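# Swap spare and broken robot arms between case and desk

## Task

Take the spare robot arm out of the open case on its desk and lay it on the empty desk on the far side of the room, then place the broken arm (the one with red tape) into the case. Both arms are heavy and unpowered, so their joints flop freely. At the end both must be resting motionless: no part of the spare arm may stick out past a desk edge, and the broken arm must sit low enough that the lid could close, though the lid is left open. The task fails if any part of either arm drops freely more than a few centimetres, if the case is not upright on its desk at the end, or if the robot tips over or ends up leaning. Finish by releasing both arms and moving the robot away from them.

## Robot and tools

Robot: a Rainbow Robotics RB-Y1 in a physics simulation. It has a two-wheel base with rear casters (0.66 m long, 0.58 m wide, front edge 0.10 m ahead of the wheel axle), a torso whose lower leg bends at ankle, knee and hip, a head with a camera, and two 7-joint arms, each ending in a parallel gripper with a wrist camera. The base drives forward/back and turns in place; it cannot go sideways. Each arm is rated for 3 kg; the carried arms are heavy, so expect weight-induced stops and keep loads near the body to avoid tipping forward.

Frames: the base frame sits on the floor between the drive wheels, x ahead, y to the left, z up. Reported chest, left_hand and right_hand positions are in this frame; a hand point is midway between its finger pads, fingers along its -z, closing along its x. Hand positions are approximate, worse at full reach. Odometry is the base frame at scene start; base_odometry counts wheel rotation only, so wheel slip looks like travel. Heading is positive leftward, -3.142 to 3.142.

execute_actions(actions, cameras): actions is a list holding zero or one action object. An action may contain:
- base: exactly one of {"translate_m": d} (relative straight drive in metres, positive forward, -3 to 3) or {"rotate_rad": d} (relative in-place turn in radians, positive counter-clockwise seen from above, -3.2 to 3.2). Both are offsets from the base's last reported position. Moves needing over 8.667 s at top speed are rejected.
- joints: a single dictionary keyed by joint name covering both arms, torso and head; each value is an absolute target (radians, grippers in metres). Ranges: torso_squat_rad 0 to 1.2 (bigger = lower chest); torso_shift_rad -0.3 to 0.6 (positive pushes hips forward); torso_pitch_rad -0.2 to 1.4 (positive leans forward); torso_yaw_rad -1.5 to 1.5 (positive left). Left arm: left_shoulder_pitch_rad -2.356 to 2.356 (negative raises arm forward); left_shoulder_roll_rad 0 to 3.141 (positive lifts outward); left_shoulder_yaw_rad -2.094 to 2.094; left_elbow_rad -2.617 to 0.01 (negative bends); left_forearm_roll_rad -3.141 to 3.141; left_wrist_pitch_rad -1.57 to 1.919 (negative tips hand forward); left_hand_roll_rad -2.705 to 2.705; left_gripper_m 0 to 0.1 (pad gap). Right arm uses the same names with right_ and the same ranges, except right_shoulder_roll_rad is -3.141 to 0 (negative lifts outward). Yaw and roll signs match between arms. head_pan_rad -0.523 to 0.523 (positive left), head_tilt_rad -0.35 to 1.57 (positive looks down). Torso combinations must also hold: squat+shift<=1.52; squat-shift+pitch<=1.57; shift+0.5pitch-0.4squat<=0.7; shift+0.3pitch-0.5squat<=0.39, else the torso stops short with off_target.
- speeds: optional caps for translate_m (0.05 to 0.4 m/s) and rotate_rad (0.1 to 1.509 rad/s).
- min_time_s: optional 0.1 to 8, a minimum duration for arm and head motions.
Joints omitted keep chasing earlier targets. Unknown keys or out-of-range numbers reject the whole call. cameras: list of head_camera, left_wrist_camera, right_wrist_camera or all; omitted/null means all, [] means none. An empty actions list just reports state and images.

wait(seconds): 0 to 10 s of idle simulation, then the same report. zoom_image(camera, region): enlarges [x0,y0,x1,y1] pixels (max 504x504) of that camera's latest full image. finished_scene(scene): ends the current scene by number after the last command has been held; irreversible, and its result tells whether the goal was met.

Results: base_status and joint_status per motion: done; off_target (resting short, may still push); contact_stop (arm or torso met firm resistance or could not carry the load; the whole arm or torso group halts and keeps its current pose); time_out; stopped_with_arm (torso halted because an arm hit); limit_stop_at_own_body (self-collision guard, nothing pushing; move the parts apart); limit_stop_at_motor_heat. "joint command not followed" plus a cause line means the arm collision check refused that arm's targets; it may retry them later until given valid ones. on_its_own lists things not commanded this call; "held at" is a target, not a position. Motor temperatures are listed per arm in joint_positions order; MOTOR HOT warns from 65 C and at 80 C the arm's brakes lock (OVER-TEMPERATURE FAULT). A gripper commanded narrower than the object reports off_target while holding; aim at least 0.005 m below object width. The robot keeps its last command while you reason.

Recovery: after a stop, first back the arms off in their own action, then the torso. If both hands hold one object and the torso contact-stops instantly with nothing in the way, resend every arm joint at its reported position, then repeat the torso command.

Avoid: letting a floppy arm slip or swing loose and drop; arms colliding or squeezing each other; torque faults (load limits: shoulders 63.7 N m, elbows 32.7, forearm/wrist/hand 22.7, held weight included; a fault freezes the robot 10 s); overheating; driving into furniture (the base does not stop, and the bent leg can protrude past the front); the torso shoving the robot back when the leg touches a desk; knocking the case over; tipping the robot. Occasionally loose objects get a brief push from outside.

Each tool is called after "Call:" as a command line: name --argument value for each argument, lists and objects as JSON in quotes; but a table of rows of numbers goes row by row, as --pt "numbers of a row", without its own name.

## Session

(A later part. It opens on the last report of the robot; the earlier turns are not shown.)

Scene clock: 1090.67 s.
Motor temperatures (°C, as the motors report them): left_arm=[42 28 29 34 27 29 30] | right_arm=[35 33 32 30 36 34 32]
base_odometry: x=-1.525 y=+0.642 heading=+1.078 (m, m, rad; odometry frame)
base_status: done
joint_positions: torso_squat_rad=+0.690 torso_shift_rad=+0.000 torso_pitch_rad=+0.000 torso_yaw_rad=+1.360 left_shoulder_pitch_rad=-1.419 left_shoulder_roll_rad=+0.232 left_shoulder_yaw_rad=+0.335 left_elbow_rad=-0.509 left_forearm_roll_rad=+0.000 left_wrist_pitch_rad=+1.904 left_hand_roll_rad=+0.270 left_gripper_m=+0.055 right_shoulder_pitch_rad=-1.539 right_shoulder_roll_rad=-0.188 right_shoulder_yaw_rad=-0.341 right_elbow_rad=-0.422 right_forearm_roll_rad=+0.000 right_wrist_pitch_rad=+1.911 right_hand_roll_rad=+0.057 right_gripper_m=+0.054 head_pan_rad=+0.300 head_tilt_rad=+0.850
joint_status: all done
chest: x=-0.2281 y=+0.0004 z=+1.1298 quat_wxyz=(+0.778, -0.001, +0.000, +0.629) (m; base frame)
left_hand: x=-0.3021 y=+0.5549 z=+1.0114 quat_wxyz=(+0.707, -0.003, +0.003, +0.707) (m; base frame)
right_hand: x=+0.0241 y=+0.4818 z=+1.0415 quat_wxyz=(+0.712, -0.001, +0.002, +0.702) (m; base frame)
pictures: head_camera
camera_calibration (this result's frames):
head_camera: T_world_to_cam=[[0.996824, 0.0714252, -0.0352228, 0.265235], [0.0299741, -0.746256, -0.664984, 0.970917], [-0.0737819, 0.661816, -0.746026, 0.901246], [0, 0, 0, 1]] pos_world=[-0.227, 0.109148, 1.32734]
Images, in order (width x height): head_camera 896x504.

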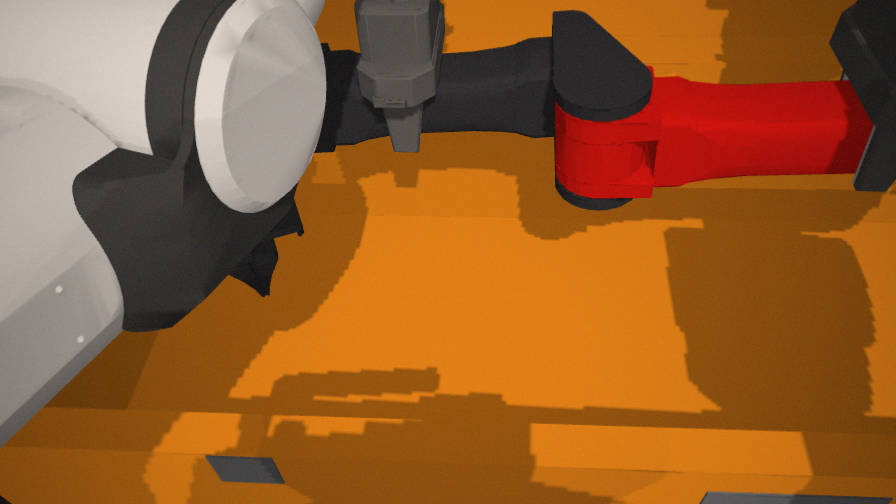

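Call:
execute_actions --actions '[{"base": {"translate_m": 0.01}, "speeds": {"translate_m": 0.05}, "joints": {"torso_squat_rad": 0.74}}]' --cameras '["head_camera"]'

Scene clock: 1099.23 s.
Motor temperatures (°C, as the motors report them): left_arm=[42 28 29 34 27 29 30] | right_arm=[35 33 32 30 36 34 32]
base_odometry: x=-1.520 y=+0.651 heading=+1.078 (m, m, rad; odometry frame)
base_status: done
joint_positions: torso_squat_rad=+0.740 torso_shift_rad=+0.000 torso_pitch_rad=+0.000 torso_yaw_rad=+1.360 left_shoulder_pitch_rad=-1.419 left_shoulder_roll_rad=+0.232 left_shoulder_yaw_rad=+0.335 left_elbow_rad=-0.509 left_forearm_roll_rad=+0.000 left_wrist_pitch_rad=+1.904 left_hand_roll_rad=+0.270 left_gripper_m=+0.055 right_shoulder_pitch_rad=-1.539 right_shoulder_roll_rad=-0.188 right_shoulder_yaw_rad=-0.341 right_elbow_rad=-0.422 right_forearm_roll_rad=+0.000 right_wrist_pitch_rad=+1.911 right_hand_roll_rad=+0.057 right_gripper_m=+0.054 head_pan_rad=+0.300 head_tilt_rad=+0.850
joint_status: all done
chest: x=-0.2281 y=+0.0004 z=+1.1068 quat_wxyz=(+0.778, -0.001, +0.000, +0.629) (m; base frame)
left_hand: x=-0.3021 y=+0.5549 z=+0.9884 quat_wxyz=(+0.707, -0.003, +0.004, +0.707) (m; base frame)
right_hand: x=+0.0241 y=+0.4818 z=+1.0185 quat_wxyz=(+0.712, -0.001, +0.002, +0.702) (m; base frame)
pictures: head_camera
camera_calibration (this result's frames):
head_camera: T_world_to_cam=[[0.996825, 0.0714326, -0.035171, 0.264385], [0.0300176, -0.746286, -0.664948, 0.955645], [-0.0737466, 0.661781, -0.746061, 0.884157], [0, 0, 0, 1]] pos_world=[-0.227028, 0.109181, 1.30439]
Images, in order (width x height): head_camera 896x504.

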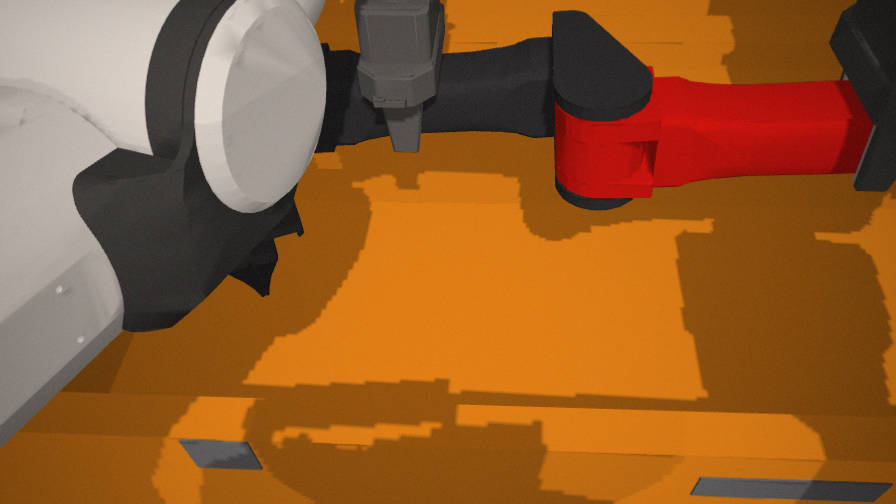

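Call:
execute_actions --actions '[{"joints": {"torso_squat_rad": 0.775}}]' --cameras '["head_camera"]'

Scene clock: 1103.97 s.
Motor temperatures (°C, as the motors report them): left_arm=[42 28 29 35 27 29 30] | right_arm=[35 33 32 30 36 34 32]
base_odometry: x=-1.520 y=+0.651 heading=+1.078 (m, m, rad; odometry frame)
base_status: not commanded
joint_positions: torso_squat_rad=+0.775 torso_shift_rad=+0.000 torso_pitch_rad=+0.000 torso_yaw_rad=+1.360 left_shoulder_pitch_rad=-1.419 left_shoulder_roll_rad=+0.232 left_shoulder_yaw_rad=+0.335 left_elbow_rad=-0.509 left_forearm_roll_rad=+0.000 left_wrist_pitch_rad=+1.904 left_hand_roll_rad=+0.270 left_gripper_m=+0.055 right_shoulder_pitch_rad=-1.539 right_shoulder_roll_rad=-0.188 right_shoulder_yaw_rad=-0.341 right_elbow_rad=-0.422 right_forearm_roll_rad=+0.000 right_wrist_pitch_rad=+1.911 right_hand_roll_rad=+0.057 right_gripper_m=+0.054 head_pan_rad=+0.300 head_tilt_rad=+0.850
joint_status: all done
chest: x=-0.2282 y=+0.0004 z=+1.0900 quat_wxyz=(+0.778, -0.001, +0.000, +0.629) (m; base frame)
left_hand: x=-0.3022 y=+0.5549 z=+0.9715 quat_wxyz=(+0.707, -0.003, +0.003, +0.707) (m; base frame)
right_hand: x=+0.0240 y=+0.4818 z=+1.0017 quat_wxyz=(+0.712, -0.001, +0.002, +0.702) (m; base frame)
pictures: head_camera
camera_calibration (this result's frames):
head_camera: T_world_to_cam=[[0.996829, 0.071433, -0.0350516, 0.263727], [0.0300968, -0.74628, -0.664952, 0.944467], [-0.0736578, 0.661789, -0.746063, 0.871613], [0, 0, 0, 1]] pos_world=[-0.227115, 0.109174, 1.28755]
Images, in order (width x height): head_camera 896x504.

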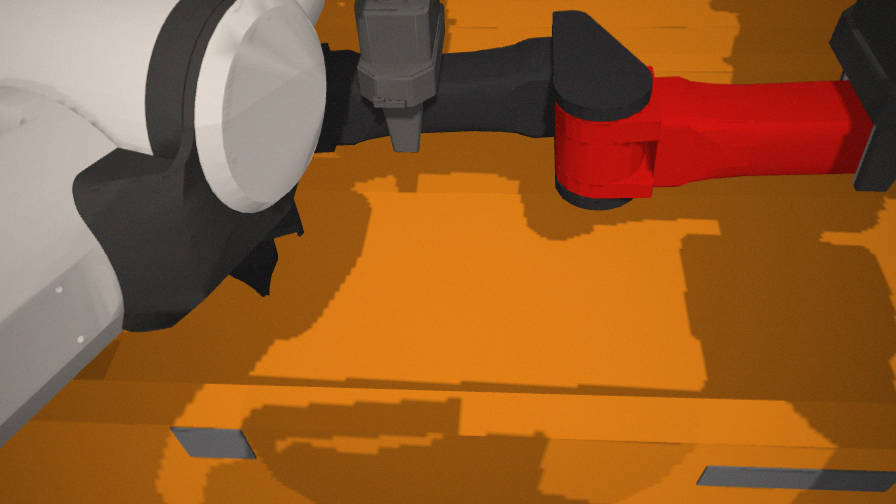

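Call:
execute_actions --actions '[{"base": {"translate_m": 0.03}, "speeds": {"translate_m": 0.05}, "joints": {"left_shoulder_pitch_rad": -1.396, "left_shoulder_roll_rad": 0.2247, "left_shoulder_yaw_rad": 0.3316, "left_wrist_pitch_rad": 1.8757, "right_shoulder_pitch_rad": -1.5019, "right_shoulder_roll_rad": -0.1762, "right_shoulder_yaw_rad": -0.3337, "right_elbow_rad": -0.4477, "right_wrist_pitch_rad": 1.8956}, "min_time_s": 1.0}]' --cameras '["head_camera"]'

Scene clock: 1109.07 s.
Motor temperatures (°C, as the motors report them): left_arm=[42 28 29 35 27 29 30] | right_arm=[35 33 32 30 36 34 32]
base_odometry: x=-1.506 y=+0.678 heading=+1.077 (m, m, rad; odometry frame)
base_status: done
joint_positions: torso_squat_rad=+0.775 torso_shift_rad=+0.000 torso_pitch_rad=+0.000 torso_yaw_rad=+1.360 left_shoulder_pitch_rad=-1.392 left_shoulder_roll_rad=+0.223 left_shoulder_yaw_rad=+0.332 left_elbow_rad=-0.509 left_forearm_roll_rad=+0.000 left_wrist_pitch_rad=+1.876 left_hand_roll_rad=+0.270 left_gripper_m=+0.055 right_shoulder_pitch_rad=-1.500 right_shoulder_roll_rad=-0.175 right_shoulder_yaw_rad=-0.334 right_elbow_rad=-0.446 right_forearm_roll_rad=+0.000 right_wrist_pitch_rad=+1.895 right_hand_roll_rad=+0.057 right_gripper_m=+0.054 head_pan_rad=+0.300 head_tilt_rad=+0.850
joint_status: all done
chest: x=-0.2281 y=+0.0004 z=+1.0900 quat_wxyz=(+0.778, -0.001, +0.000, +0.629) (m; base frame)
left_hand: x=-0.3020 y=+0.5557 z=+0.9568 quat_wxyz=(+0.707, -0.003, +0.003, +0.707) (m; base frame)
right_hand: x=+0.0243 y=+0.4826 z=+0.9867 quat_wxyz=(+0.712, -0.002, +0.002, +0.702) (m; base frame)
pictures: head_camera
camera_calibration (this result's frames):
head_camera: T_world_to_cam=[[0.996824, 0.0714308, -0.0352173, 0.263829], [0.0299825, -0.74626, -0.664979, 0.94446], [-0.0737812, 0.661811, -0.746031, 0.871567], [0, 0, 0, 1]] pos_world=[-0.227003, 0.109154, 1.28755]
Images, in order (width x height): head_camera 896x504.

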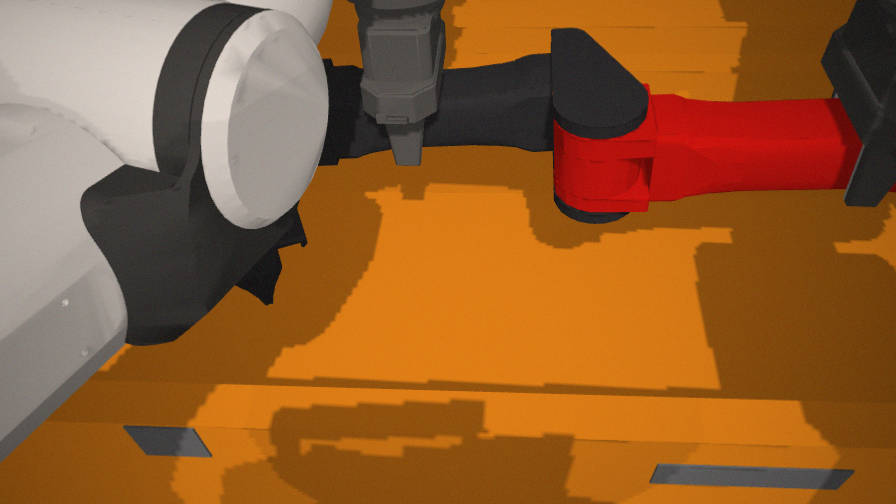

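Call:
execute_actions --actions '[{"base": {"translate_m": 0.03}, "speeds": {"translate_m": 0.05}, "joints": {"left_shoulder_pitch_rad": -1.3779, "left_shoulder_roll_rad": 0.2186, "left_shoulder_yaw_rad": 0.3292, "left_wrist_pitch_rad": 1.8568, "right_shoulder_pitch_rad": -1.4761, "right_shoulder_roll_rad": -0.1676, "right_shoulder_yaw_rad": -0.3289, "right_elbow_rad": -0.4642, "right_wrist_pitch_rad": 1.8854}, "min_time_s": 0.8}]' --cameras '["head_camera"]'

Scene clock: 1118.27 s.
Motor temperatures (°C, as the motors report them): left_arm=[42 28 29 35 27 29 30] | right_arm=[35 33 32 30 36 34 32]
base_odometry: x=-1.491 y=+0.704 heading=+1.077 (m, m, rad; odometry frame)
base_status: done
joint_positions: torso_squat_rad=+0.775 torso_shift_rad=+0.000 torso_pitch_rad=+0.000 torso_yaw_rad=+1.360 left_shoulder_pitch_rad=-1.374 left_shoulder_roll_rad=+0.216 left_shoulder_yaw_rad=+0.330 left_elbow_rad=-0.509 left_forearm_roll_rad=+0.000 left_wrist_pitch_rad=+1.857 left_hand_roll_rad=+0.270 left_gripper_m=+0.055 right_shoulder_pitch_rad=-1.474 right_shoulder_roll_rad=-0.167 right_shoulder_yaw_rad=-0.329 right_elbow_rad=-0.463 right_forearm_roll_rad=+0.000 right_wrist_pitch_rad=+1.885 right_hand_roll_rad=+0.057 right_gripper_m=+0.054 head_pan_rad=+0.300 head_tilt_rad=+0.850
joint_status: all done
chest: x=-0.2281 y=+0.0004 z=+1.0900 quat_wxyz=(+0.778, -0.001, +0.000, +0.629) (m; base frame)
left_hand: x=-0.3019 y=+0.5558 z=+0.9467 quat_wxyz=(+0.707, -0.003, +0.003, +0.707) (m; base frame)
right_hand: x=+0.0244 y=+0.4829 z=+0.9766 quat_wxyz=(+0.712, -0.002, +0.002, +0.702) (m; base frame)
pictures: head_camera
camera_calibration (this result's frames):
head_camera: T_world_to_cam=[[0.996823, 0.0714329, -0.0352235, 0.263829], [0.0299795, -0.746257, -0.664983, 0.944461], [-0.0737874, 0.661814, -0.746028, 0.871563], [0, 0, 0, 1]] pos_world=[-0.226995, 0.109151, 1.28755]
Images, in order (width x height): head_camera 896x504.

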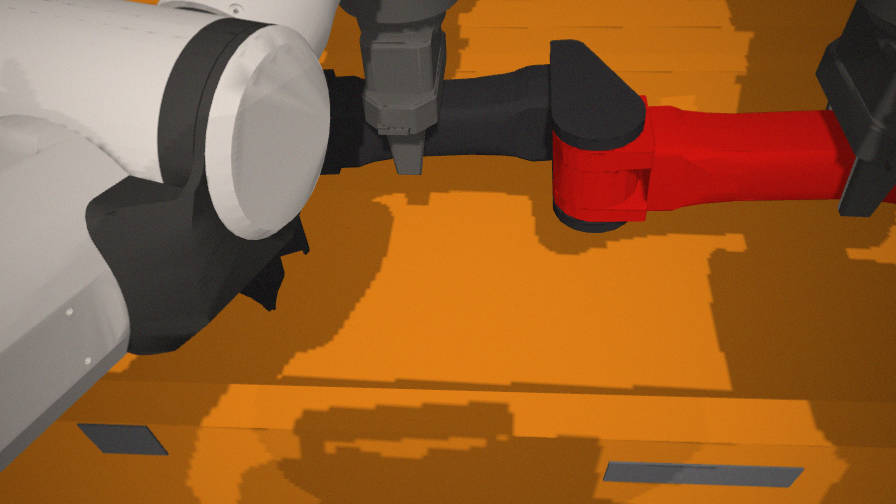

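Call:
execute_actions --actions '[{"base": {"translate_m": -0.08}, "speeds": {"translate_m": 0.08}}]' --cameras '[]'

Call:
execute_actions --actions '[{"base": {"translate_m": 0.06}, "speeds": {"translate_m": 0.05}, "joints": {"left_shoulder_pitch_rad": -1.3527, "left_shoulder_roll_rad": 0.2101, "left_shoulder_yaw_rad": 0.3259, "left_wrist_pitch_rad": 1.8304, "right_shoulder_pitch_rad": -1.44, "right_shoulder_roll_rad": -0.1557, "right_shoulder_yaw_rad": -0.3222, "right_elbow_rad": -0.4872, "right_wrist_pitch_rad": 1.871}, "min_time_s": 1.3}]' --cameras '["head_camera"]'

Scene clock: 1127.83 s.
Motor temperatures (°C, as the motors report them): left_arm=[42 28 29 35 27 29 30] | right_arm=[35 33 32 30 36 34 32]
base_odometry: x=-1.529 y=+0.634 heading=+1.078 (m, m, rad; odometry frame)
base_status: done
joint_positions: torso_squat_rad=+0.775 torso_shift_rad=+0.000 torso_pitch_rad=+0.000 torso_yaw_rad=+1.360 left_shoulder_pitch_rad=-1.374 left_shoulder_roll_rad=+0.217 left_shoulder_yaw_rad=+0.330 left_elbow_rad=-0.509 left_forearm_roll_rad=+0.000 left_wrist_pitch_rad=+1.857 left_hand_roll_rad=+0.270 left_gripper_m=+0.055 right_shoulder_pitch_rad=-1.474 right_shoulder_roll_rad=-0.166 right_shoulder_yaw_rad=-0.329 right_elbow_rad=-0.463 right_forearm_roll_rad=+0.000 right_wrist_pitch_rad=+1.885 right_hand_roll_rad=+0.057 right_gripper_m=+0.054 head_pan_rad=+0.300 head_tilt_rad=+0.850
joint_status: not commanded
chest: x=-0.2281 y=+0.0004 z=+1.0900 quat_wxyz=(+0.778, -0.001, +0.000, +0.629) (m; base frame)
left_hand: x=-0.3021 y=+0.5559 z=+0.9466 quat_wxyz=(+0.707, -0.003, +0.003, +0.707) (m; base frame)
right_hand: x=+0.0243 y=+0.4829 z=+0.9765 quat_wxyz=(+0.712, -0.002, +0.002, +0.702) (m; base frame)
pictures: none
No camera images: the call's "cameras" was empty. Leave "cameras" out to get every camera's image.

Scene clock: 1129.60 s.
Motor temperatures (°C, as the motors report them): left_arm=[42 28 29 34 27 29 30] | right_arm=[35 33 32 30 36 34 32]
base_odometry: x=-1.501 y=+0.687 heading=+1.078 (m, m, rad; odometry frame)
base_status: done
joint_positions: torso_squat_rad=+0.775 torso_shift_rad=+0.000 torso_pitch_rad=+0.000 torso_yaw_rad=+1.360 left_shoulder_pitch_rad=-1.353 left_shoulder_roll_rad=+0.209 left_shoulder_yaw_rad=+0.326 left_elbow_rad=-0.511 left_forearm_roll_rad=+0.000 left_wrist_pitch_rad=+1.831 left_hand_roll_rad=+0.270 left_gripper_m=+0.055 right_shoulder_pitch_rad=-1.437 right_shoulder_roll_rad=-0.155 right_shoulder_yaw_rad=-0.323 right_elbow_rad=-0.485 right_forearm_roll_rad=+0.000 right_wrist_pitch_rad=+1.871 right_hand_roll_rad=+0.057 right_gripper_m=+0.054 head_pan_rad=+0.300 head_tilt_rad=+0.850
joint_status: all done
chest: x=-0.2278 y=+0.0001 z=+1.0900 quat_wxyz=(+0.778, +0.000, +0.000, +0.629) (m; base frame)
left_hand: x=-0.3012 y=+0.5570 z=+0.9359 quat_wxyz=(+0.707, -0.001, +0.001, +0.707) (m; base frame)
right_hand: x=+0.0252 y=+0.4822 z=+0.9617 quat_wxyz=(+0.712, -0.002, +0.002, +0.702) (m; base frame)
pictures: head_camera
camera_calibration (this result's frames):
head_camera: T_world_to_cam=[[0.996808, 0.071369, -0.035774, 0.264137], [0.0295204, -0.745865, -0.665443, 0.944688], [-0.0741746, 0.662263, -0.745591, 0.871241], [0, 0, 0, 1]] pos_world=[-0.226557, 0.108768, 1.28767]
Images, in order (width x height): head_camera 896x504.

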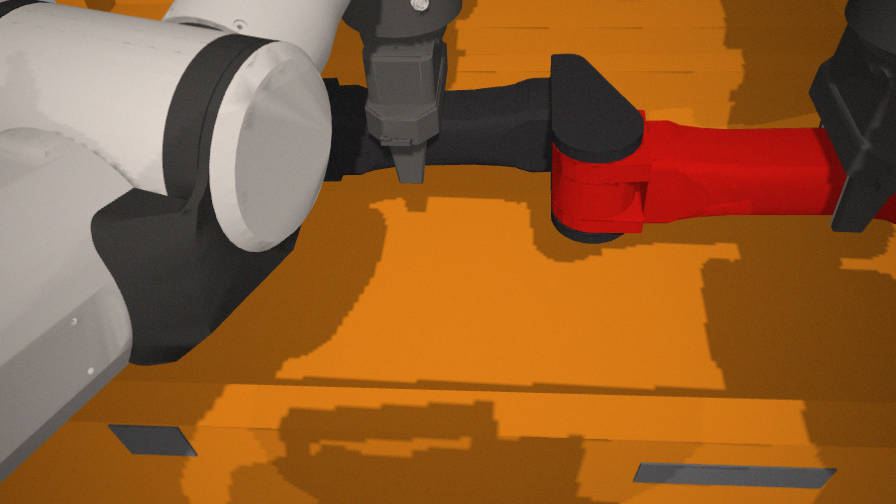

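Call:
execute_actions --actions '[{"base": {"translate_m": 0.06}, "speeds": {"translate_m": 0.05}, "joints": {"left_shoulder_pitch_rad": -1.3256, "left_shoulder_roll_rad": 0.201, "left_shoulder_yaw_rad": 0.3223, "left_wrist_pitch_rad": 1.8021, "right_shoulder_pitch_rad": -1.4014, "right_shoulder_roll_rad": -0.1428, "right_shoulder_yaw_rad": -0.3151, "right_elbow_rad": -0.5119, "right_wrist_pitch_rad": 1.8556}, "min_time_s": 1.5}]' --cameras '[]'

Scene clock: 1138.80 s.
Motor temperatures (°C, as the motors report them): left_arm=[41 28 29 33 27 29 30] | right_arm=[35 33 32 31 36 34 32]
base_odometry: x=-1.472 y=+0.740 heading=+1.077 (m, m, rad; odometry frame)
base_status: done
joint_positions: torso_squat_rad=+0.775 torso_shift_rad=+0.000 torso_pitch_rad=+0.000 torso_yaw_rad=+1.360 left_shoulder_pitch_rad=-1.323 left_shoulder_roll_rad=+0.199 left_shoulder_yaw_rad=+0.323 left_elbow_rad=-0.509 left_forearm_roll_rad=+0.000 left_wrist_pitch_rad=+1.802 left_hand_roll_rad=+0.270 left_gripper_m=+0.055 right_shoulder_pitch_rad=-1.399 right_shoulder_roll_rad=-0.142 right_shoulder_yaw_rad=-0.315 right_elbow_rad=-0.510 right_forearm_roll_rad=+0.000 right_wrist_pitch_rad=+1.856 right_hand_roll_rad=+0.057 right_gripper_m=+0.054 head_pan_rad=+0.300 head_tilt_rad=+0.850
joint_status: all done
chest: x=-0.2280 y=+0.0003 z=+1.0900 quat_wxyz=(+0.778, -0.001, +0.000, +0.629) (m; base frame)
left_hand: x=-0.3019 y=+0.5558 z=+0.9185 quat_wxyz=(+0.707, -0.002, +0.003, +0.707) (m; base frame)
right_hand: x=+0.0244 y=+0.4822 z=+0.9474 quat_wxyz=(+0.712, -0.002, +0.002, +0.702) (m; base frame)
pictures: none
No camera images: the call's "cameras" was empty. Leave "cameras" out to get every camera's image.

Call:
execute_actions --actions '[{"base": {"translate_m": 0.055}, "speeds": {"translate_m": 0.05}, "joints": {"left_shoulder_pitch_rad": -1.2325, "left_shoulder_roll_rad": 0.1707, "left_shoulder_yaw_rad": 0.3068, "left_wrist_pitch_rad": 1.7055, "right_shoulder_pitch_rad": -1.276, "right_shoulder_roll_rad": -0.1039, "right_shoulder_yaw_rad": -0.2863, "right_elbow_rad": -0.577, "right_wrist_pitch_rad": 1.7927, "right_hand_roll_rad": 0.056, "head_pan_rad": -0.2, "head_tilt_rad": 0.8}, "min_time_s": 1.8}]' --cameras '["head_camera"]'

Scene clock: 1147.60 s.
Motor temperatures (°C, as the motors report them): left_arm=[41 28 29 33 27 29 30] | right_arm=[35 33 32 31 36 34 32]
base_odometry: x=-1.446 y=+0.788 heading=+1.077 (m, m, rad; odometry frame)
base_status: done
joint_positions: torso_squat_rad=+0.775 torso_shift_rad=+0.000 torso_pitch_rad=+0.000 torso_yaw_rad=+1.360 left_shoulder_pitch_rad=-1.229 left_shoulder_roll_rad=+0.169 left_shoulder_yaw_rad=+0.307 left_elbow_rad=-0.509 left_forearm_roll_rad=+0.000 left_wrist_pitch_rad=+1.706 left_hand_roll_rad=+0.270 left_gripper_m=+0.055 right_shoulder_pitch_rad=-1.274 right_shoulder_roll_rad=-0.103 right_shoulder_yaw_rad=-0.287 right_elbow_rad=-0.575 right_forearm_roll_rad=+0.000 right_wrist_pitch_rad=+1.793 right_hand_roll_rad=+0.056 right_gripper_m=+0.054 head_pan_rad=-0.200 head_tilt_rad=+0.800
joint_status: all done
chest: x=-0.2280 y=+0.0003 z=+1.0900 quat_wxyz=(+0.778, -0.001, +0.000, +0.629) (m; base frame)
left_hand: x=-0.3028 y=+0.5514 z=+0.8674 quat_wxyz=(+0.707, -0.002, +0.003, +0.707) (m; base frame)
right_hand: x=+0.0235 y=+0.4779 z=+0.8963 quat_wxyz=(+0.712, -0.002, +0.002, +0.702) (m; base frame)
pictures: head_camera
camera_calibration (this result's frames):
head_camera: T_world_to_cam=[[0.909791, -0.413551, -0.0354513, 0.255332], [-0.317334, -0.637971, -0.701635, 0.911679], [0.267545, 0.649591, -0.711654, 0.903838], [0, 0, 0, 1]] pos_world=[-0.184809, 0.100093, 1.29194]
Images, in order (width x height): head_camera 896x504.

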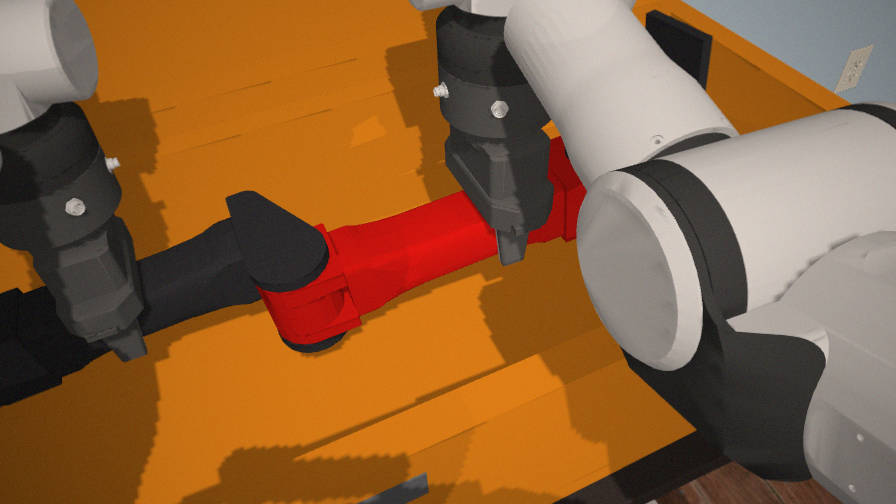

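Call:
execute_actions --actions '[{"base": {"translate_m": 0.03}, "speeds": {"translate_m": 0.05}, "joints": {"left_shoulder_pitch_rad": -1.1205, "left_shoulder_roll_rad": 0.136, "left_shoulder_yaw_rad": 0.2845, "left_wrist_pitch_rad": 1.5902, "left_hand_roll_rad": 0.2717, "right_shoulder_pitch_rad": -1.1308, "right_shoulder_roll_rad": -0.0624, "right_shoulder_yaw_rad": -0.247, "right_elbow_rad": -0.6396, "right_wrist_pitch_rad": 1.7091, "right_hand_roll_rad": 0.053}, "min_time_s": 2.0}]' --cameras '["head_camera"]'

Scene clock: 1162.93 s.
Motor temperatures (°C, as the motors report them): left_arm=[40 28 29 33 27 29 30] | right_arm=[35 33 32 31 36 34 32]
base_odometry: x=-1.432 y=+0.815 heading=+1.076 (m, m, rad; odometry frame)
base_status: done
joint_positions: torso_squat_rad=+0.775 torso_shift_rad=+0.000 torso_pitch_rad=+0.000 torso_yaw_rad=+1.360 left_shoulder_pitch_rad=-1.118 left_shoulder_roll_rad=+0.135 left_shoulder_yaw_rad=+0.285 left_elbow_rad=-0.510 left_forearm_roll_rad=+0.000 left_wrist_pitch_rad=+1.590 left_hand_roll_rad=+0.272 left_gripper_m=+0.055 right_shoulder_pitch_rad=-1.128 right_shoulder_roll_rad=-0.062 right_shoulder_yaw_rad=-0.247 right_elbow_rad=-0.638 right_forearm_roll_rad=+0.000 right_wrist_pitch_rad=+1.709 right_hand_roll_rad=+0.053 right_gripper_m=+0.054 head_pan_rad=-0.200 head_tilt_rad=+0.800
joint_status: all done
chest: x=-0.2280 y=+0.0003 z=+1.0900 quat_wxyz=(+0.778, +0.000, +0.000, +0.629) (m; base frame)
left_hand: x=-0.3051 y=+0.5403 z=+0.8082 quat_wxyz=(+0.707, -0.002, +0.002, +0.707) (m; base frame)
right_hand: x=+0.0212 y=+0.4663 z=+0.8362 quat_wxyz=(+0.712, -0.002, +0.002, +0.702) (m; base frame)
pictures: head_camera
camera_calibration (this result's frames):
head_camera: T_world_to_cam=[[0.90977, -0.41358, -0.0356521, 0.255448], [-0.317464, -0.63785, -0.701686, 0.911699], [0.267463, 0.649691, -0.711593, 0.903785], [0, 0, 0, 1]] pos_world=[-0.184696, 0.0999945, 1.29196]
Images, in order (width x height): head_camera 896x504.

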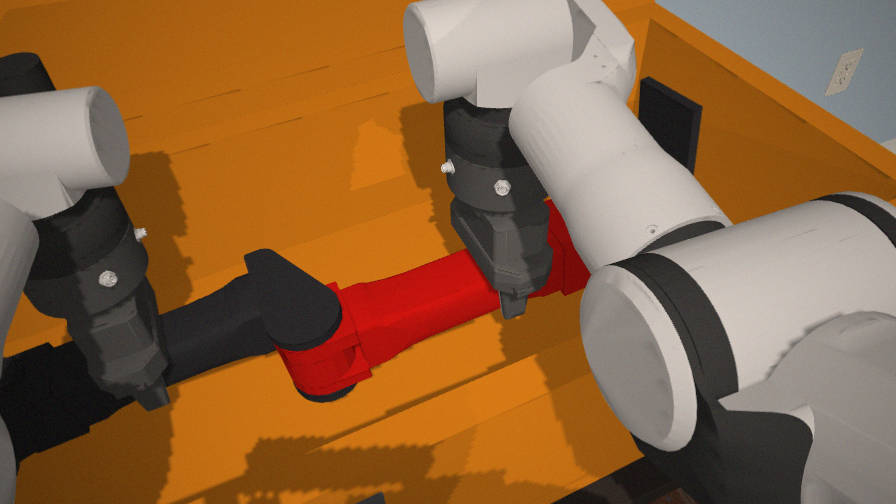

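Go to Δz −0.177.

Call:
execute_actions --actions '[{"joints": {"left_shoulder_pitch_rad": -1.0978, "left_shoulder_roll_rad": 0.1291, "left_shoulder_yaw_rad": 0.2797, "left_wrist_pitch_rad": 1.567, "left_hand_roll_rad": 0.272, "right_shoulder_pitch_rad": -1.1016, "right_shoulder_roll_rad": -0.0544, "right_shoulder_yaw_rad": -0.2386, "right_elbow_rad": -0.6514, "right_wrist_pitch_rad": 1.6918, "right_hand_roll_rad": 0.052}, "min_time_s": 1.0}]' --cameras '[]'

Scene clock: 1168.00 s.
Motor temperatures (°C, as the motors report them): left_arm=[40 28 29 33 27 29 30] | right_arm=[35 33 32 31 36 34 32]
base_odometry: x=-1.432 y=+0.815 heading=+1.076 (m, m, rad; odometry frame)
base_status: not commanded
joint_positions: torso_squat_rad=+0.775 torso_shift_rad=+0.000 torso_pitch_rad=+0.000 torso_yaw_rad=+1.360 left_shoulder_pitch_rad=-1.095 left_shoulder_roll_rad=+0.128 left_shoulder_yaw_rad=+0.280 left_elbow_rad=-0.509 left_forearm_roll_rad=+0.000 left_wrist_pitch_rad=+1.567 left_hand_roll_rad=+0.272 left_gripper_m=+0.055 right_shoulder_pitch_rad=-1.103 right_shoulder_roll_rad=-0.054 right_shoulder_yaw_rad=-0.239 right_elbow_rad=-0.651 right_forearm_roll_rad=+0.000 right_wrist_pitch_rad=+1.692 right_hand_roll_rad=+0.052 right_gripper_m=+0.054 head_pan_rad=-0.200 head_tilt_rad=+0.800
joint_status: all done
chest: x=-0.2281 y=+0.0000 z=+1.0900 quat_wxyz=(+0.778, +0.000, +0.000, +0.629) (m; base frame)
left_hand: x=-0.3060 y=+0.5369 z=+0.7962 quat_wxyz=(+0.707, -0.002, +0.002, +0.707) (m; base frame)
right_hand: x=+0.0204 y=+0.4645 z=+0.8269 quat_wxyz=(+0.712, +0.000, +0.000, +0.702) (m; base frame)
pictures: none
No camera images: the call's "cameras" was empty. Leave "cameras" out to get every camera's image.

Call:
execute_actions --actions '[{"joints": {"left_shoulder_pitch_rad": -1.0882, "left_shoulder_roll_rad": 0.1262, "left_shoulder_yaw_rad": 0.2775, "left_wrist_pitch_rad": 1.5572}, "min_time_s": 0.6}]' --cameras '[]'

Scene clock: 1173.63 s.
Motor temperatures (°C, as the motors report them): left_arm=[40 27 29 33 27 29 30] | right_arm=[34 33 32 31 36 34 32]
base_odometry: x=-1.432 y=+0.815 heading=+1.076 (m, m, rad; odometry frame)
base_status: not commanded
joint_positions: torso_squat_rad=+0.775 torso_shift_rad=+0.000 torso_pitch_rad=+0.000 torso_yaw_rad=+1.360 left_shoulder_pitch_rad=-1.090 left_shoulder_roll_rad=+0.127 left_shoulder_yaw_rad=+0.278 left_elbow_rad=-0.512 left_forearm_roll_rad=+0.000 left_wrist_pitch_rad=+1.558 left_hand_roll_rad=+0.272 left_gripper_m=+0.055 right_shoulder_pitch_rad=-1.101 right_shoulder_roll_rad=-0.054 right_shoulder_yaw_rad=-0.239 right_elbow_rad=-0.651 right_forearm_roll_rad=+0.000 right_wrist_pitch_rad=+1.691 right_hand_roll_rad=+0.052 right_gripper_m=+0.054 head_pan_rad=-0.200 head_tilt_rad=+0.800
joint_status: all done
chest: x=-0.2280 y=-0.0005 z=+1.0900 quat_wxyz=(+0.778, +0.000, +0.000, +0.629) (m; base frame)
left_hand: x=-0.3059 y=+0.5374 z=+0.7948 quat_wxyz=(+0.707, +0.000, -0.001, +0.707) (m; base frame)
right_hand: x=+0.0204 y=+0.4640 z=+0.8265 quat_wxyz=(+0.712, +0.000, +0.000, +0.702) (m; base frame)
pictures: none
No camera images: the call's "cameras" was empty. Leave "cameras" out to get every camera's image.

Both resting. Release.

Call:
execute_actions --actions '[{"joints": {"left_gripper_m": 0.09, "right_gripper_m": 0.09}}]' --cameras '[]'

Call:
execute_actions --actions '[{"joints": {"torso_squat_rad": 0.2, "head_pan_rad": 0.1, "head_tilt_rad": 0.9}}]'

Scene clock: 1178.13 s.
Motor temperatures (°C, as the motors report them): left_arm=[39 27 29 33 27 30 30] | right_arm=[34 33 32 30 36 34 32]
base_odometry: x=-1.432 y=+0.815 heading=+1.076 (m, m, rad; odometry frame)
base_status: not commanded
joint_positions: torso_squat_rad=+0.775 torso_shift_rad=+0.000 torso_pitch_rad=+0.000 torso_yaw_rad=+1.360 left_shoulder_pitch_rad=-1.088 left_shoulder_roll_rad=+0.126 left_shoulder_yaw_rad=+0.278 left_elbow_rad=-0.511 left_forearm_roll_rad=+0.000 left_wrist_pitch_rad=+1.557 left_hand_roll_rad=+0.272 left_gripper_m=+0.090 right_shoulder_pitch_rad=-1.102 right_shoulder_roll_rad=-0.054 right_shoulder_yaw_rad=-0.239 right_elbow_rad=-0.651 right_forearm_roll_rad=+0.000 right_wrist_pitch_rad=+1.692 right_hand_roll_rad=+0.052 right_gripper_m=+0.090 head_pan_rad=-0.200 head_tilt_rad=+0.800
joint_status: all done
chest: x=-0.2280 y=-0.0003 z=+1.0900 quat_wxyz=(+0.778, +0.000, +0.000, +0.629) (m; base frame)
left_hand: x=-0.3063 y=+0.5369 z=+0.7935 quat_wxyz=(+0.707, +0.000, +0.000, +0.707) (m; base frame)
right_hand: x=+0.0204 y=+0.4642 z=+0.8267 quat_wxyz=(+0.712, +0.000, +0.000, +0.702) (m; base frame)
pictures: none
No camera images: the call's "cameras" was empty. Leave "cameras" out to get every camera's image.

Scene clock: 1180.83 s.
Motor temperatures (°C, as the motors report them): left_arm=[39 27 29 33 27 30 30] | right_arm=[34 33 32 30 36 34 32]
base_odometry: x=-1.432 y=+0.815 heading=+1.076 (m, m, rad; odometry frame)
base_status: not commanded
joint_positions: torso_squat_rad=+0.200 torso_shift_rad=+0.000 torso_pitch_rad=+0.000 torso_yaw_rad=+1.360 left_shoulder_pitch_rad=-1.088 left_shoulder_roll_rad=+0.126 left_shoulder_yaw_rad=+0.278 left_elbow_rad=-0.511 left_forearm_roll_rad=+0.000 left_wrist_pitch_rad=+1.557 left_hand_roll_rad=+0.272 left_gripper_m=+0.090 right_shoulder_pitch_rad=-1.102 right_shoulder_roll_rad=-0.054 right_shoulder_yaw_rad=-0.239 right_elbow_rad=-0.651 right_forearm_roll_rad=+0.000 right_wrist_pitch_rad=+1.692 right_hand_roll_rad=+0.052 right_gripper_m=+0.090 head_pan_rad=+0.100 head_tilt_rad=+0.900
joint_status: all done
chest: x=-0.2280 y=-0.0004 z=+1.2760 quat_wxyz=(+0.778, +0.000, +0.000, +0.629) (m; base frame)
left_hand: x=-0.3063 y=+0.5367 z=+0.9793 quat_wxyz=(+0.707, +0.000, +0.000, +0.707) (m; base frame)
right_hand: x=+0.0204 y=+0.4641 z=+1.0127 quat_wxyz=(+0.712, +0.000, +0.000, +0.702) (m; base frame)
pictures: head_camera, left_wrist_camera, right_wrist_camera
camera_calibration (this result's frames):
head_camera: T_world_to_cam=[[0.990964, -0.129666, -0.0342961, 0.271938], [-0.122292, -0.768495, -0.62806, 0.979256], [0.0550814, 0.626579, -0.777409, 1.08697], [0, 0, 0, 1]] pos_world=[-0.209597, 0.106741, 1.46938]
left_wrist_camera: T_world_to_cam=[[0.0172964, 0.999381, -0.030639, -0.492436], [0.759812, 0.00678082, 0.650108, -0.377342], [0.649913, -0.0345244, -0.759224, 1.04758], [0, 0, 0, 1]] pos_world=[-0.385611, 0.530857, 1.02557]
right_wrist_camera: T_world_to_cam=[[-0.00431643, -0.999948, -0.00929302, 0.470968], [-0.76871, -0.00262579, 0.639592, -0.600268], [-0.639583, 0.0099044, -0.768658, 0.873064], [0, 0, 0, 1]] pos_world=[0.0989977, 0.46072, 1.05939]
Images, in order (width x height): head_camera 896x504, left_wrist_camera 644x364, right_wrist_camera 644x364.

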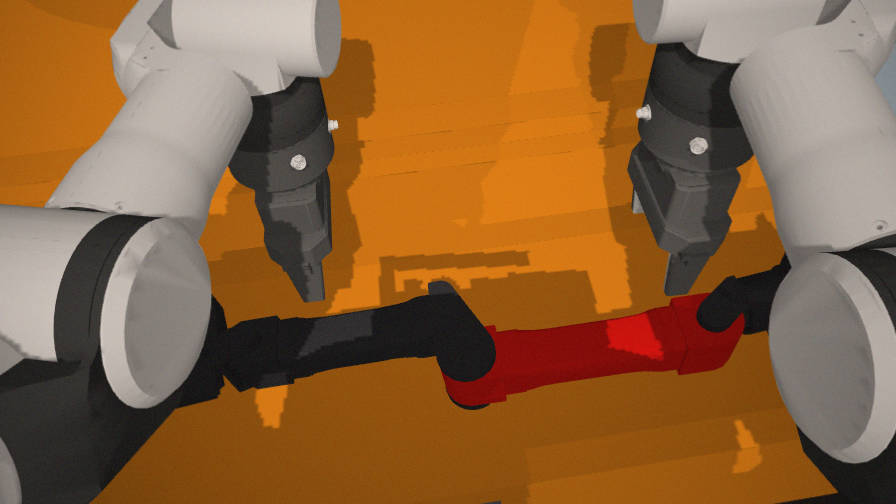

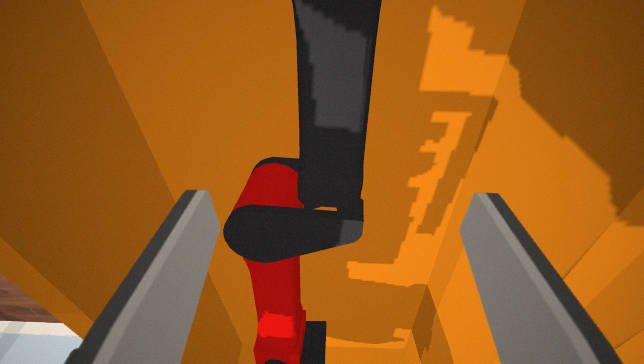

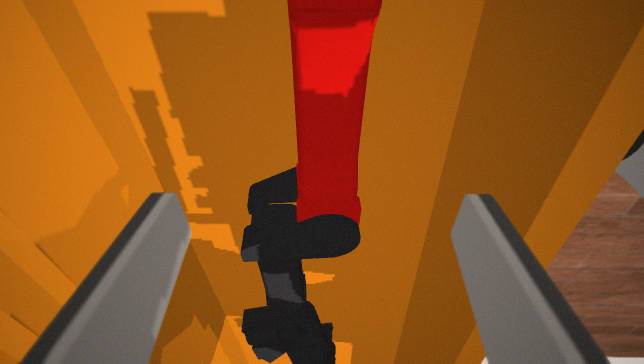

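Call:
execute_actions --actions '[{"base": {"rotate_rad": 1.0}, "joints": {"torso_squat_rad": 0.0, "torso_yaw_rad": 0.55, "left_elbow_rad": -0.9, "right_elbow_rad": -1.0, "left_shoulder_roll_rad": 0.5, "right_shoulder_roll_rad": -0.5, "head_pan_rad": 0.0, "head_tilt_rad": 0.6}}]' --cameras '[]'

Call:
execute_actions --actions '[{"base": {"translate_m": -0.6}, "joints": {"head_pan_rad": -0.3, "head_tilt_rad": 0.45}}]' --cameras '["head_camera"]'

Scene clock: 1197.20 s.
Motor temperatures (°C, as the motors report them): left_arm=[38 27 29 32 27 30 30] | right_arm=[33 33 32 30 36 34 32]
base_odometry: x=-1.432 y=+0.814 heading=+2.076 (m, m, rad; odometry frame)
base_status: done
joint_positions: torso_squat_rad=+0.000 torso_shift_rad=+0.000 torso_pitch_rad=+0.000 torso_yaw_rad=+0.550 left_shoulder_pitch_rad=-1.088 left_shoulder_roll_rad=+0.500 left_shoulder_yaw_rad=+0.278 left_elbow_rad=-0.900 left_forearm_roll_rad=+0.000 left_wrist_pitch_rad=+1.557 left_hand_roll_rad=+0.272 left_gripper_m=+0.090 right_shoulder_pitch_rad=-1.102 right_shoulder_roll_rad=-0.500 right_shoulder_yaw_rad=-0.239 right_elbow_rad=-1.000 right_forearm_roll_rad=+0.000 right_wrist_pitch_rad=+1.692 right_hand_roll_rad=+0.052 right_gripper_m=+0.090 head_pan_rad=+0.000 head_tilt_rad=+0.600
joint_status: all done
chest: x=-0.2281 y=-0.0004 z=+1.2899 quat_wxyz=(+0.962, +0.000, +0.000, +0.272) (m; base frame)
left_hand: x=+0.0627 y=+0.6569 z=+1.1910 quat_wxyz=(+0.836, +0.143, -0.226, +0.479) (m; base frame)
right_hand: x=+0.4718 y=-0.0348 z=+1.2177 quat_wxyz=(+0.945, -0.062, -0.254, +0.195) (m; base frame)
pictures: none
No camera images: the call's "cameras" was empty. Leave "cameras" out to get every camera's image.

Scene clock: 1200.07 s.
Motor temperatures (°C, as the motors report them): left_arm=[37 27 29 32 27 30 30] | right_arm=[33 33 32 30 36 34 32]
base_odometry: x=-1.142 y=+0.289 heading=+2.076 (m, m, rad; odometry frame)
base_status: done
joint_positions: torso_squat_rad=+0.000 torso_shift_rad=+0.000 torso_pitch_rad=+0.000 torso_yaw_rad=+0.550 left_shoulder_pitch_rad=-1.088 left_shoulder_roll_rad=+0.500 left_shoulder_yaw_rad=+0.278 left_elbow_rad=-0.900 left_forearm_roll_rad=+0.000 left_wrist_pitch_rad=+1.557 left_hand_roll_rad=+0.272 left_gripper_m=+0.090 right_shoulder_pitch_rad=-1.102 right_shoulder_roll_rad=-0.500 right_shoulder_yaw_rad=-0.239 right_elbow_rad=-1.000 right_forearm_roll_rad=+0.000 right_wrist_pitch_rad=+1.692 right_hand_roll_rad=+0.052 right_gripper_m=+0.090 head_pan_rad=-0.300 head_tilt_rad=+0.450
joint_status: all done
chest: x=-0.2281 y=-0.0004 z=+1.2899 quat_wxyz=(+0.962, +0.000, +0.000, +0.272) (m; base frame)
left_hand: x=+0.0626 y=+0.6569 z=+1.1910 quat_wxyz=(+0.836, +0.143, -0.226, +0.479) (m; base frame)
right_hand: x=+0.4717 y=-0.0347 z=+1.2178 quat_wxyz=(+0.945, -0.062, -0.254, +0.195) (m; base frame)
pictures: head_camera
camera_calibration (this result's frames):
head_camera: T_world_to_cam=[[0.244876, -0.96877, -0.0389984, 0.117389], [-0.422219, -0.070343, -0.90376, 1.3223], [0.872792, 0.237775, -0.426259, 0.755638], [0, 0, 0, 1]] pos_world=[-0.129963, 0.0270655, 1.52171]
Images, in order (width x height): head_camera 896x504.

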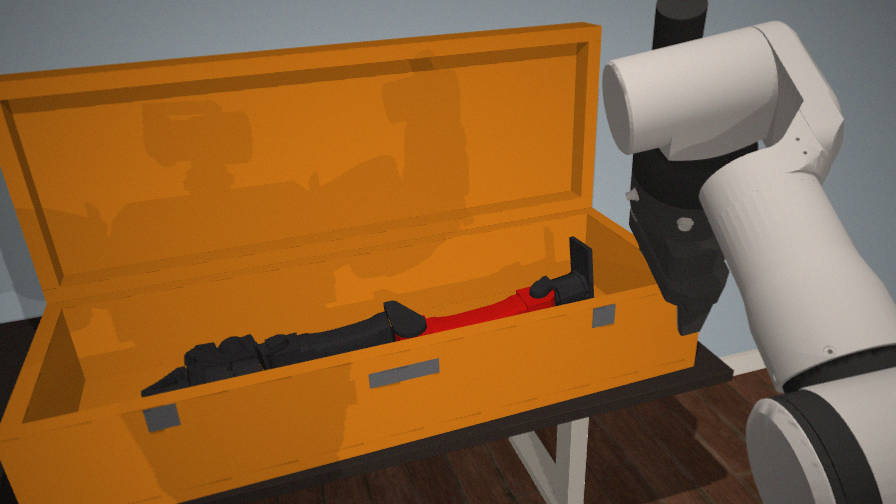

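Call:
finished_scene --scene 1

The scene is finished: the task was done.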